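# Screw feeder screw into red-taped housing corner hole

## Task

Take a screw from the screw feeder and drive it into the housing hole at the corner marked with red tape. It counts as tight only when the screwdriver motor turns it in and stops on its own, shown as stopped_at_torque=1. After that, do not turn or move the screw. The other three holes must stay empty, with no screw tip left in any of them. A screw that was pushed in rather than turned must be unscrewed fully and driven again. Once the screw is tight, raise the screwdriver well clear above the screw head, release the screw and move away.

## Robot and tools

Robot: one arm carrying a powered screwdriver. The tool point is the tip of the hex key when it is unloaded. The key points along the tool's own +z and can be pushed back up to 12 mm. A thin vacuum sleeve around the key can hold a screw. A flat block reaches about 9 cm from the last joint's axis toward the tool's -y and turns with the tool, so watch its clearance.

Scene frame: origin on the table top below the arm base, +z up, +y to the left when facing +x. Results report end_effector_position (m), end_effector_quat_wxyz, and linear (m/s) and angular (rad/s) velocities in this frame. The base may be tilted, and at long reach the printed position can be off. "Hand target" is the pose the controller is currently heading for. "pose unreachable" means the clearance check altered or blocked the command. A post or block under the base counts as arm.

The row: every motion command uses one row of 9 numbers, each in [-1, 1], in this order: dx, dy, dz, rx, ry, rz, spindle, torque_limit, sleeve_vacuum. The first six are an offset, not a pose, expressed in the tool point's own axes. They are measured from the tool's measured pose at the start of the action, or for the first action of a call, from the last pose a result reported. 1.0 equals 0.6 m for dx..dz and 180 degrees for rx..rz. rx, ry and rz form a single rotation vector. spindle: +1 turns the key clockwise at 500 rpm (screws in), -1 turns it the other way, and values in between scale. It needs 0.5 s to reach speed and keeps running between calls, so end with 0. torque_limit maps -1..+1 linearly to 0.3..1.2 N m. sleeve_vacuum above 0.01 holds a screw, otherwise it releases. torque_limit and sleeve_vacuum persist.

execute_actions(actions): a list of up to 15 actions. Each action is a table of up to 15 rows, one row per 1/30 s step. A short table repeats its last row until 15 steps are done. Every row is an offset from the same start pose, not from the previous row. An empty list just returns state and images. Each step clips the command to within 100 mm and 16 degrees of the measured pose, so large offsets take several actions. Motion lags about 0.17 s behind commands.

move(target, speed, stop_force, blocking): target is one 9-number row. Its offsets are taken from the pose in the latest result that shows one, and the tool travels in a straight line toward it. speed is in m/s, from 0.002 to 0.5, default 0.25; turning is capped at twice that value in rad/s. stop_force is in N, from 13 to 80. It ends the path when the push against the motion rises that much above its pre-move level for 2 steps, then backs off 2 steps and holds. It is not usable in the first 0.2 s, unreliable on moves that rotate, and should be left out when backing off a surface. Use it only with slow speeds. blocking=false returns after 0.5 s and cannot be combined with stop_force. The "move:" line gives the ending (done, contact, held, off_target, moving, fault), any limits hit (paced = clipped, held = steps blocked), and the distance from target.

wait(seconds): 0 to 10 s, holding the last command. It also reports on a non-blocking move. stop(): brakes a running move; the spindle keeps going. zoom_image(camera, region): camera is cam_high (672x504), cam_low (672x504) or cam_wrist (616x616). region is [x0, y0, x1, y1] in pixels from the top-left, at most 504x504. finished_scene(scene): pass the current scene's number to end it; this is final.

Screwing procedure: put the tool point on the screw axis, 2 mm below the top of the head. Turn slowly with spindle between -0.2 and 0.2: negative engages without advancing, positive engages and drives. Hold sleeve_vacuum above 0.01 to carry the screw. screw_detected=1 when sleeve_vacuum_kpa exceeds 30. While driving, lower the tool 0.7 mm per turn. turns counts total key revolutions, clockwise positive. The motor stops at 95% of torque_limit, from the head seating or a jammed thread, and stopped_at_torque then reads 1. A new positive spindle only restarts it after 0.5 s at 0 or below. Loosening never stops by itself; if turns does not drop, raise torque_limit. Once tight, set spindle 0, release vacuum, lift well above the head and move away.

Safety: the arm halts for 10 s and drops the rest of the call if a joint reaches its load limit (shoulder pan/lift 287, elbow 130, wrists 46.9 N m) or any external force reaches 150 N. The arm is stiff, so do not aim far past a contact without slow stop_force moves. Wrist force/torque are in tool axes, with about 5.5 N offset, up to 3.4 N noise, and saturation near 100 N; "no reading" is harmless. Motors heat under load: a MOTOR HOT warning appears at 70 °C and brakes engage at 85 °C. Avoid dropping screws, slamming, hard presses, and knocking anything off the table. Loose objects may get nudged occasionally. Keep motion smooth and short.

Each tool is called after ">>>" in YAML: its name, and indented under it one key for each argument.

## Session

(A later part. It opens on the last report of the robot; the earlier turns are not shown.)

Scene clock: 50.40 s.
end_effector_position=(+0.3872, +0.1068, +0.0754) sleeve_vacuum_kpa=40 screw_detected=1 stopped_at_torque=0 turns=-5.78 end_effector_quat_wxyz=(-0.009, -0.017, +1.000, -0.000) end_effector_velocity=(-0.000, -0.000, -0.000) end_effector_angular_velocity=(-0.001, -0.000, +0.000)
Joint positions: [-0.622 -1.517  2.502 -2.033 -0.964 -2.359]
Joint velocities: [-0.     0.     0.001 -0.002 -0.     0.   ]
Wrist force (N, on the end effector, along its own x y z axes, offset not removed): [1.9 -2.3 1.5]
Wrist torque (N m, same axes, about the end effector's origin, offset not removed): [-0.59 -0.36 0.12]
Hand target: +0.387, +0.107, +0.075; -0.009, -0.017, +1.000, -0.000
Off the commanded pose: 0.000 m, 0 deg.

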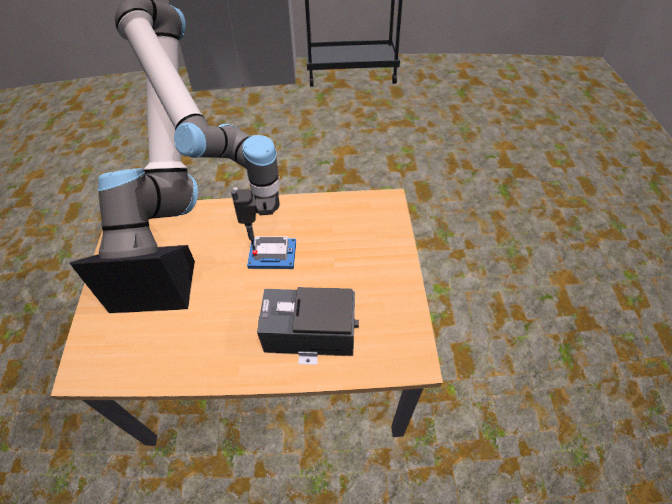

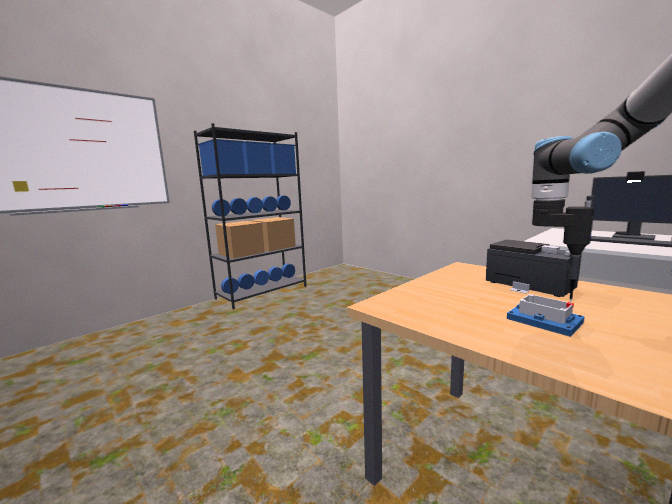

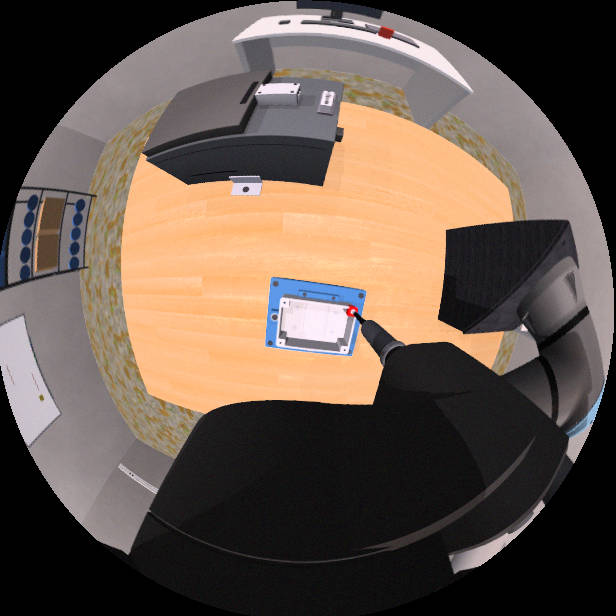

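>>> execute_actions:
  actions:
    - [[0,0,0.004,0,0,0,0,1,1]]
    - [[0,0,0.004,0,0,0,0.2,1,1]]
    - [[0,0,0,0,0,0,0.3,1,1]]
    - [[0,0,0,0,0,0,0.3,1,1]]
    - [[0,0,0,0,0,0,0,1,1]]

>>> zoom_image:
  camera: "cam_wrist"
  region: [340,300,368,328]

>>> zoom_image:
  camera: "cam_high"
  region: [245,235,270,260]

Scene clock: 53.80 s.
end_effector_position=(+0.3871, +0.1068, +0.0706) sleeve_vacuum_kpa=40 screw_detected=1 stopped_at_torque=0 turns=-2.52 end_effector_quat_wxyz=(-0.009, -0.017, +1.000, -0.000) end_effector_velocity=(+0.000, +0.000, -0.000) end_effector_angular_velocity=(+0.000, +0.000, +0.001)
Joint positions: [-0.616 -1.51   2.506 -2.048 -0.961 -2.353]
Joint velocities: [ 0.001  0.    -0.    -0.     0.     0.   ]
Wrist force (N, on the end effector, along its own x y z axes, offset not removed): [3.5 -0.1 -1.5]
Wrist torque (N m, same axes, about the end effector's origin, offset not removed): [-0.35 -0.27 0.03]
Hand target: +0.387, +0.107, +0.071; -0.009, -0.017, +1.000, -0.000
Off the commanded pose: 0.000 m, 0 deg.

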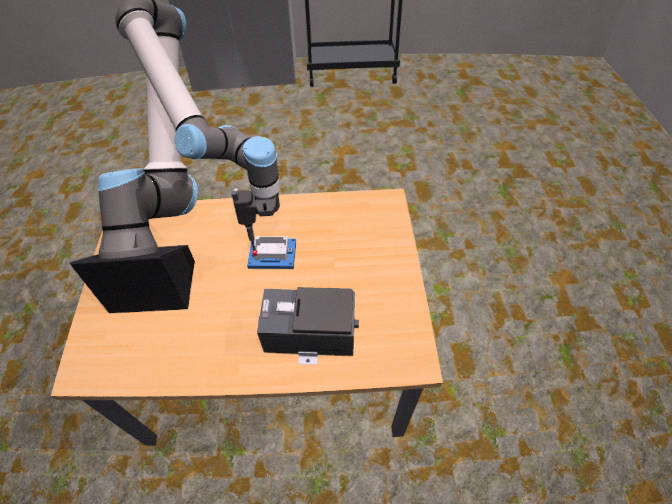

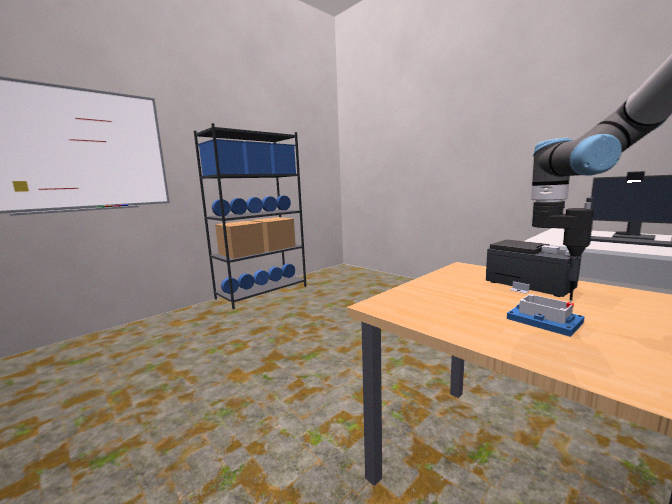

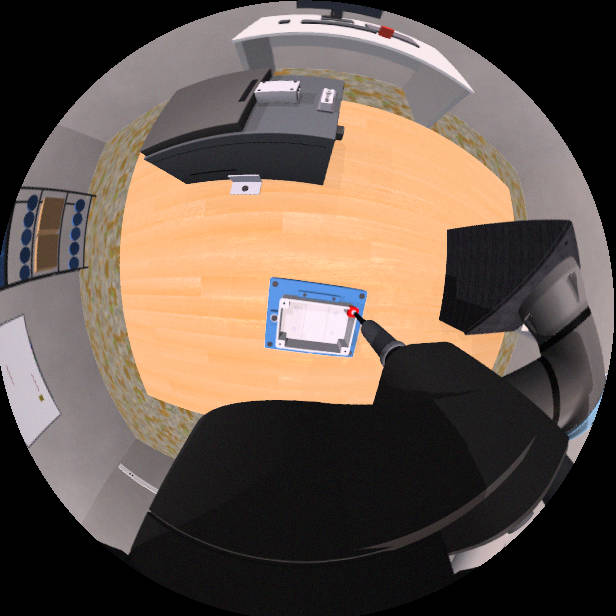

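Region (340, 300, 368, 328) of cam_wrist's 616x616 image, scaled by 18.000, with more detail than that image has.

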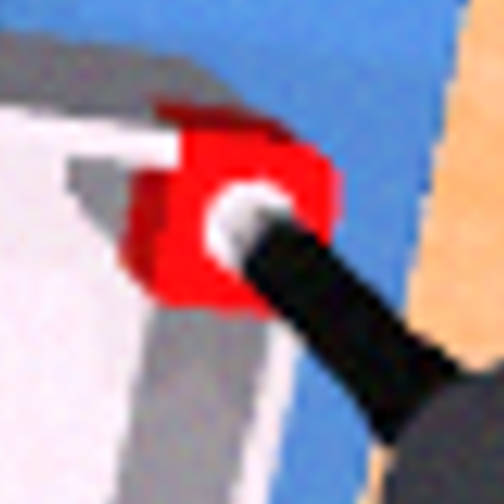

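Region (245, 235, 270, 260) of cam_high's 672x504 image, scaled by 20.160, with more detail than that image has.

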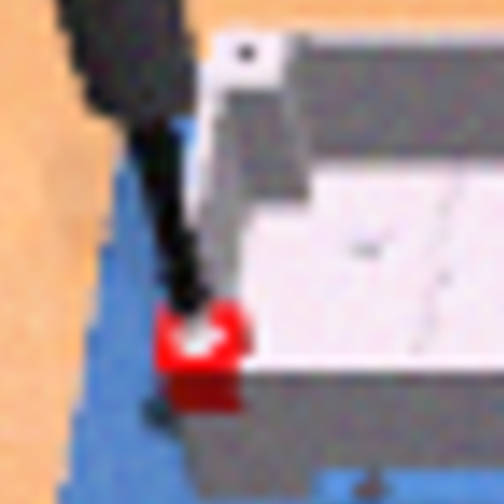

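>>> execute_actions:
  actions:
    - [[0,0,0.001,0,0,0,0.3,1,1]]
    - [[0,0,0,0,0,0,0.3,1,1]]
    - [[0,0,0,0,0,0,0.3,1,1]]
    - [[0,0,0,0,0,0,0.3,1,1]]
    - [[0,0,0,0,0,0,0,1,1]]

>>> zoom_image:
  camera: "cam_high"
  region: [245,235,270,260]

Scene clock: 57.17 s.
end_effector_position=(+0.3871, +0.1068, +0.0700) sleeve_vacuum_kpa=14 screw_detected=0 stopped_at_torque=0 turns=2.33 end_effector_quat_wxyz=(-0.009, -0.017, +1.000, -0.000) end_effector_velocity=(-0.000, +0.000, +0.000) end_effector_angular_velocity=(-0.000, -0.000, +0.000)
Joint positions: [-0.615 -1.509  2.507 -2.05  -0.96  -2.352]
Joint velocities: [ 0.    -0.001  0.     0.001  0.    -0.   ]
Wrist force (N, on the end effector, along its own x y z axes, offset not removed): [4.0 -3.1 3.9]
Wrist torque (N m, same axes, about the end effector's origin, offset not removed): [-1.21 -0.40 0.24]
Hand target: +0.387, +0.107, +0.070; -0.009, -0.017, +1.000, -0.000
Off the commanded pose: 0.000 m, 0 deg.

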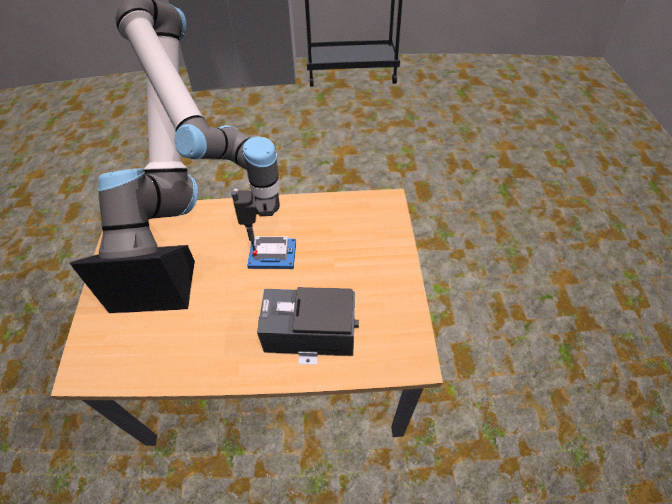

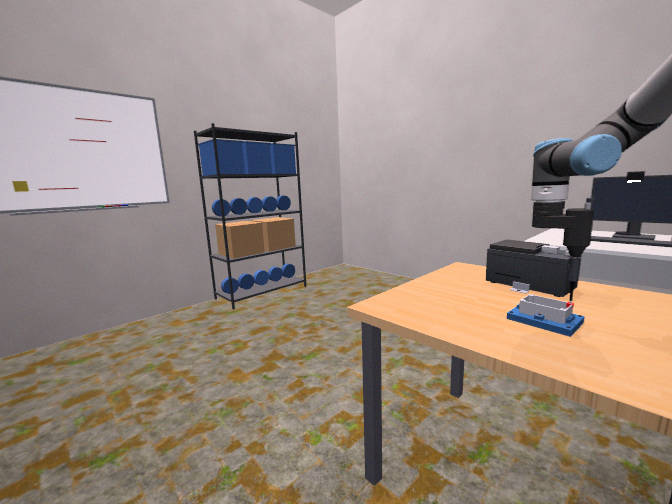

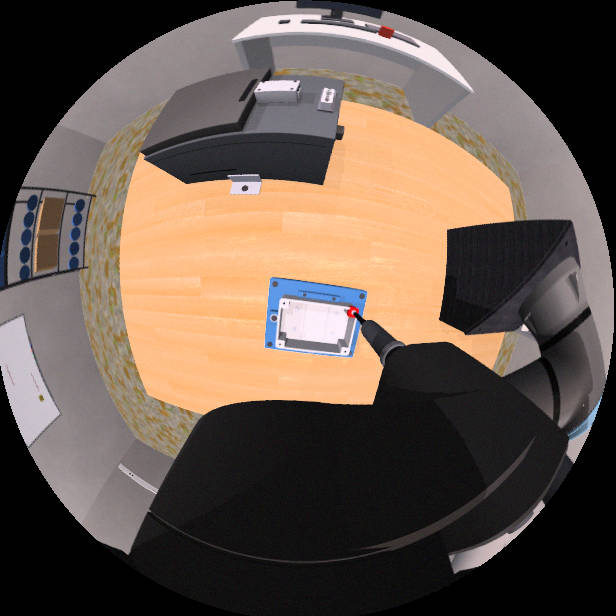

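Region (245, 235, 270, 260) of cam_high's 672x504 image, scaled by 20.160, with more detail than that image has.

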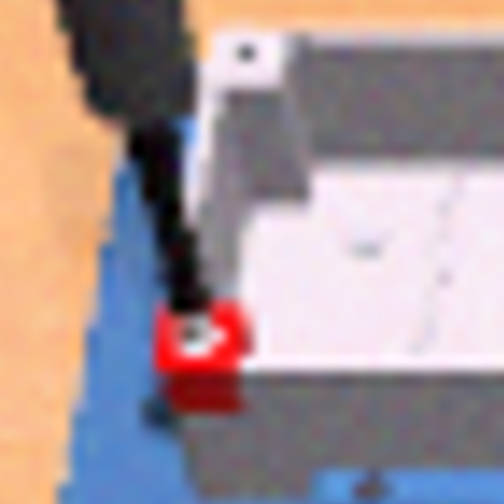

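Threaded. Repeat the scene 1 recovery and drive, watching force midway.

>>> execute_actions:
  actions:
    - [[0,0,0.003,0,0,0,-0.05,1,1]]
    - [[0,0,0.003,0,0,0,0.1,1,1]]
    - [[0,0,0.001,0,0,0,0.15,1,1]]
    - [[0,0,0.001,0,0,0,0.15,1,1]]
    - [[0,0,0.0012,0,0,0,0.2,1,1]]
    - [[0,0,0,0,0,0,0,1,1]]

Scene clock: 61.13 s.
end_effector_position=(+0.3870, +0.1068, +0.0645) sleeve_vacuum_kpa=38 screw_detected=1 stopped_at_torque=0 turns=4.62 end_effector_quat_wxyz=(-0.009, -0.017, +1.000, -0.000) end_effector_velocity=(+0.000, -0.000, +0.001) end_effector_angular_velocity=(-0.001, -0.001, +0.000)
Joint positions: [-0.608 -1.501  2.512 -2.067 -0.957 -2.344]
Joint velocities: [-0.001 -0.001 -0.     0.     0.     0.   ]
Wrist force (N, on the end effector, along its own x y z axes, offset not removed): [4.7 1.0 -2.3]
Wrist torque (N m, same axes, about the end effector's origin, offset not removed): [-0.14 -0.55 -0.06]
Hand target: +0.387, +0.107, +0.064; -0.009, -0.017, +1.000, -0.000
Off the commanded pose: 0.000 m, 0 deg.

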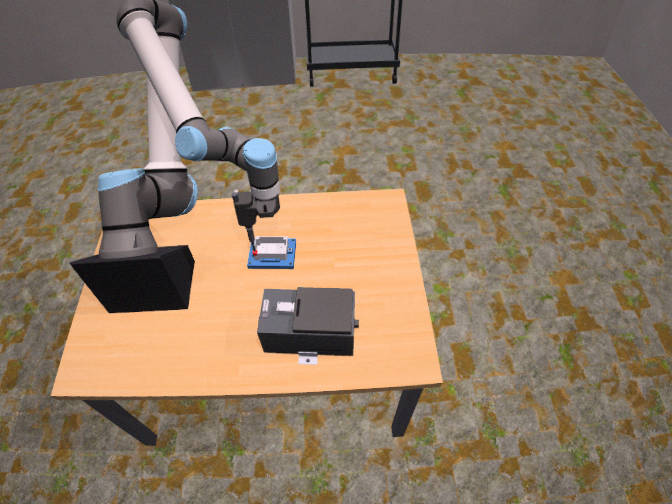

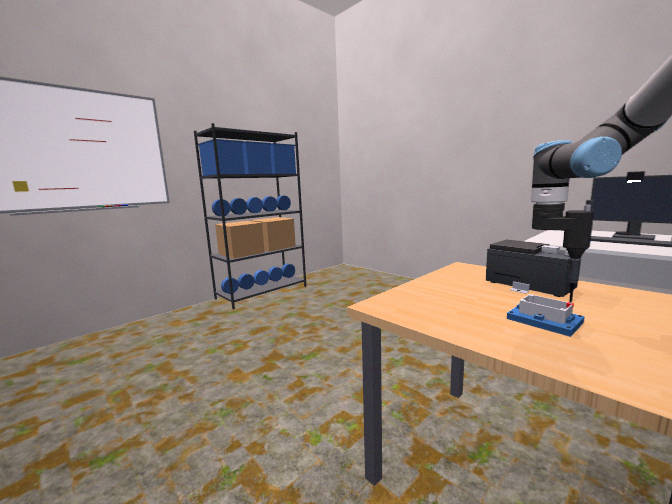

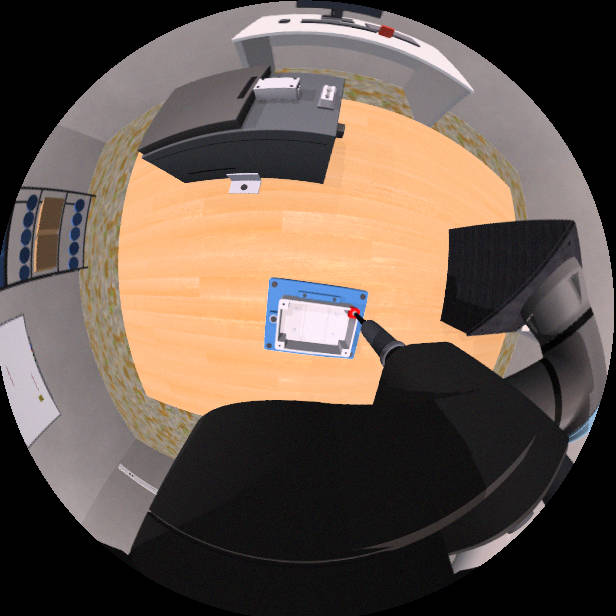

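>>> execute_actions:
  actions:
    - [[0,0,0.001,0,0,0,0.4,1,1]]
    - [[0,0,0.002,0,0,0,0.4,1,1]]
    - [[0,0,0.002,0,0,0,0.4,1,1]]
    - [[0,0,0.002,0,0,0,0.4,1,1]]
    - [[0,0,0.002,0,0,0,0.4,1,1]]
    - [[0,0,0,0,0,0,0,1,1]]

Scene clock: 64.83 s.
end_effector_position=(+0.3869, +0.1068, +0.0591) sleeve_vacuum_kpa=37 screw_detected=1 stopped_at_torque=1 turns=7.59 end_effector_quat_wxyz=(-0.009, -0.017, +1.000, -0.000) end_effector_velocity=(+0.000, -0.000, +0.000) end_effector_angular_velocity=(+0.000, -0.000, -0.000)
Joint positions: [-0.601 -1.492  2.516 -2.085 -0.954 -2.337]
Joint velocities: [-0.     0.001 -0.    -0.     0.    -0.   ]
Wrist force (N, on the end effector, along its own x y z axes, offset not removed): [4.7 0.6 -6.2]
Wrist torque (N m, same axes, about the end effector's origin, offset not removed): [-0.27 -0.71 0.05]
Hand target: +0.387, +0.107, +0.059; -0.009, -0.017, +1.000, -0.000
Off the commanded pose: 0.000 m, 0 deg.

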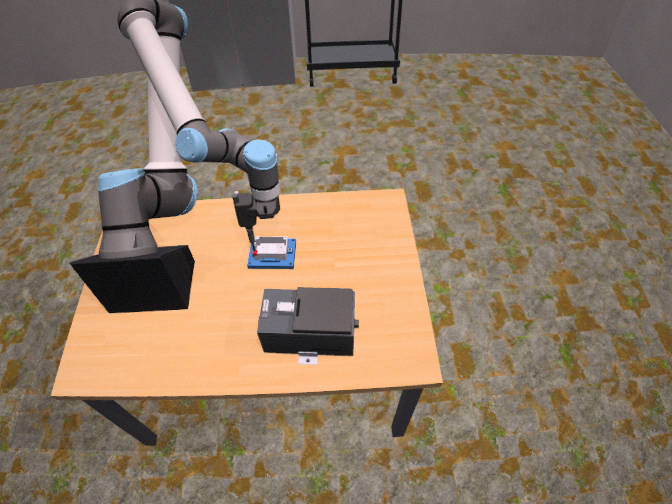

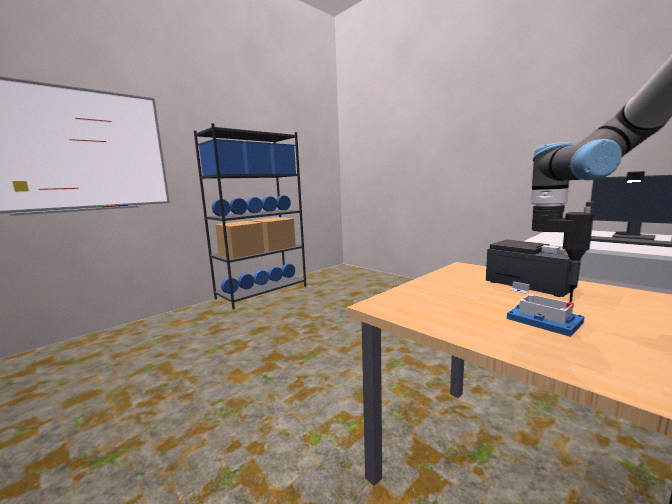

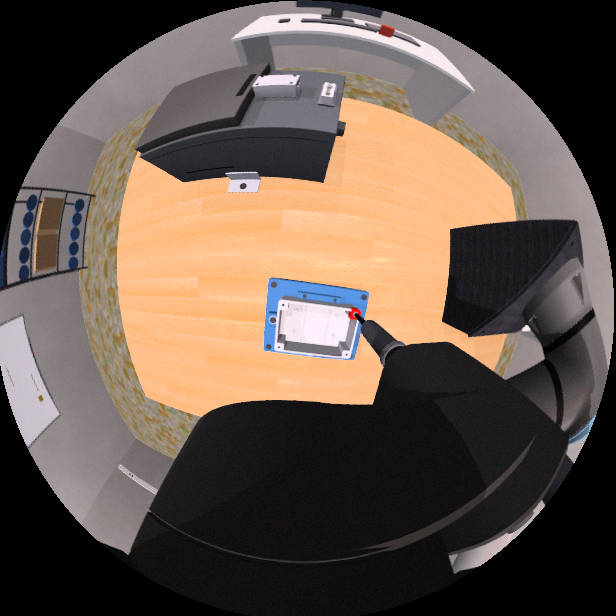

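>>> execute_actions:
  actions:
    - [[0,0,0,0,0,0,0,1,0]]

>>> move:
  target: [0.03,0,-0.2,0,0,0,0,1,0]
  speed: 0.15

>>> zoom_image:
  camera: "cam_high"
  region: [245,235,275,262]

>>> zoom_image:
  camera: "cam_low"
  region: [545,285,590,325]

Scene clock: 66.60 s.
end_effector_position=(+0.3869, +0.1068, +0.0591) sleeve_vacuum_kpa=0 screw_detected=0 stopped_at_torque=1 turns=7.59 end_effector_quat_wxyz=(-0.009, -0.017, +1.000, -0.000) end_effector_velocity=(-0.000, +0.000, -0.000) end_effector_angular_velocity=(-0.000, +0.000, +0.001)
Joint positions: [-0.601 -1.492  2.516 -2.085 -0.954 -2.337]
Joint velocities: [ 0.001 -0.001  0.     0.    -0.     0.   ]
Wrist force (N, on the end effector, along its own x y z axes, offset not removed): [5.1 -2.5 -3.8]
Wrist torque (N m, same axes, about the end effector's origin, offset not removed): [-1.10 -0.62 0.30]
Hand target: +0.387, +0.107, +0.059; -0.009, -0.017, +1.000, -0.000
Off the commanded pose: 0.000 m, 0 deg.

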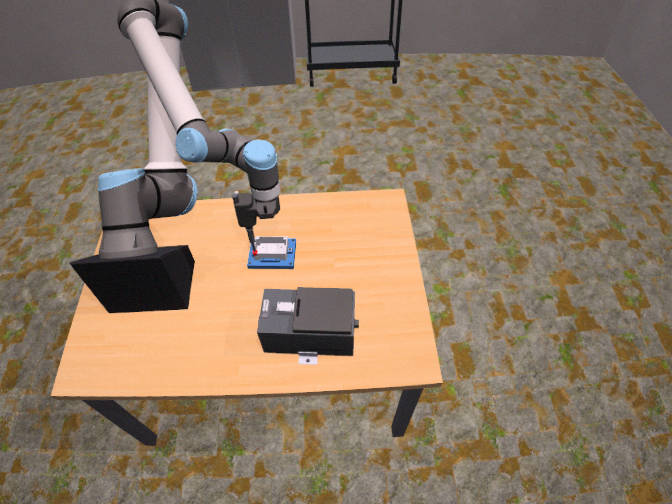

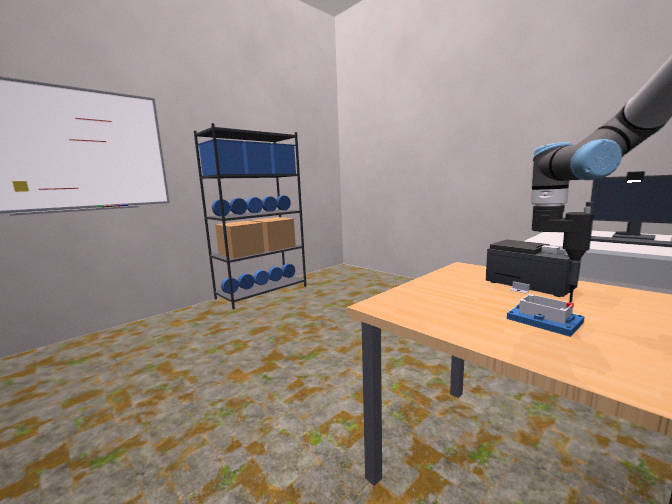

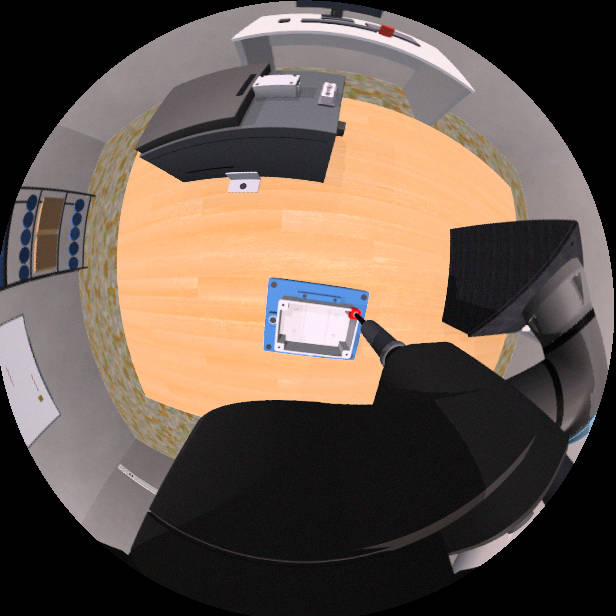

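Scene clock: 67.90 s.
end_effector_position=(+0.3709, +0.1063, +0.1793) sleeve_vacuum_kpa=0 screw_detected=0 stopped_at_torque=1 turns=7.59 end_effector_quat_wxyz=(-0.009, -0.017, +1.000, +0.000) end_effector_velocity=(+0.000, -0.000, +0.002) end_effector_angular_velocity=(-0.001, -0.002, +0.001)
Joint positions: [-0.77  -1.659  2.417 -1.726 -1.043 -2.508]
Joint velocities: [-0.002 -0.002 -0.002  0.002 -0.001 -0.002]
Wrist force (N, on the end effector, along its own x y z axes, offset not removed): [2.5 -2.0 1.7]
Wrist torque (N m, same axes, about the end effector's origin, offset not removed): [-0.60 -0.47 0.09]
Hand target: +0.371, +0.106, +0.179; -0.009, -0.017, +1.000, +0.000
Off the commanded pose: 0.000 m, 0 deg.
move: done

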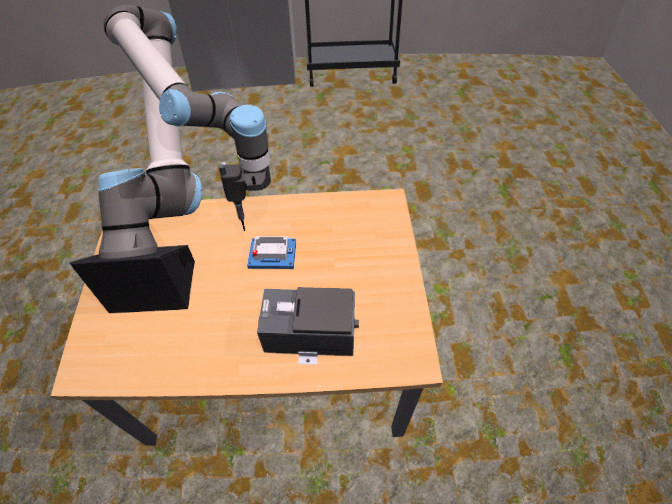

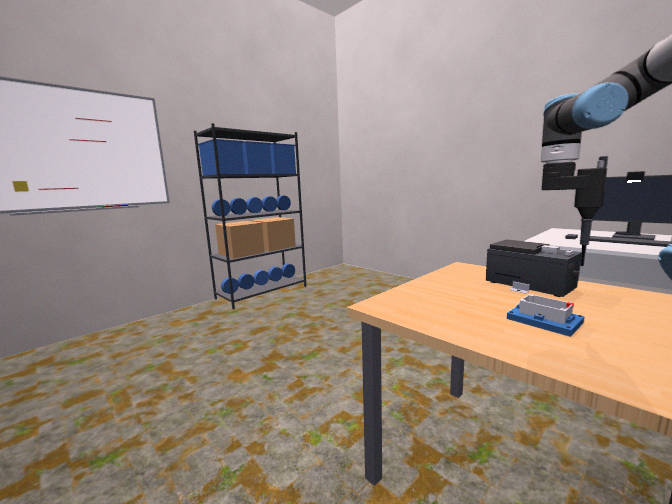

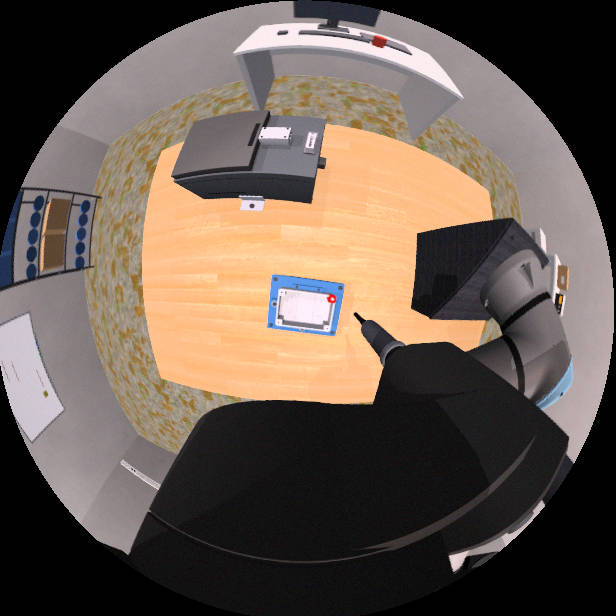

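Region (245, 235, 275, 262) of cam_high's 672x504 image, scaled by 16.800, with more detail than that image has; it fills the top 454 rows of this view, and the rest is white.

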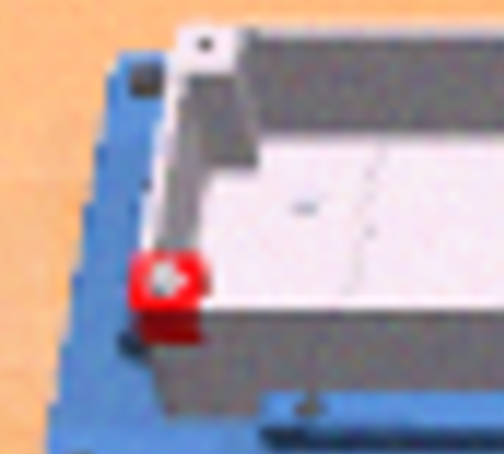

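Region (545, 285, 590, 325) of cam_low's 672x504 image, scaled by 11.200, with more detail than that image has.

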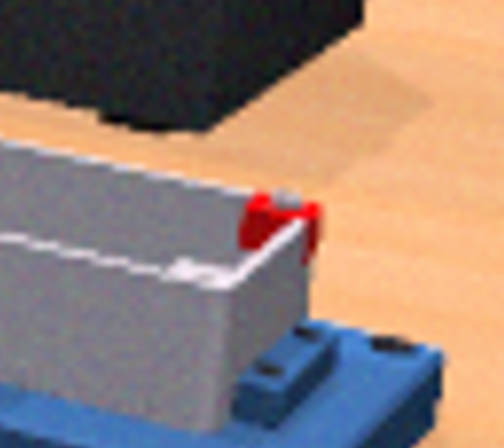

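Head appears seated.

>>> finished_scene:
  scene: 2

The scene is finished: the task was done.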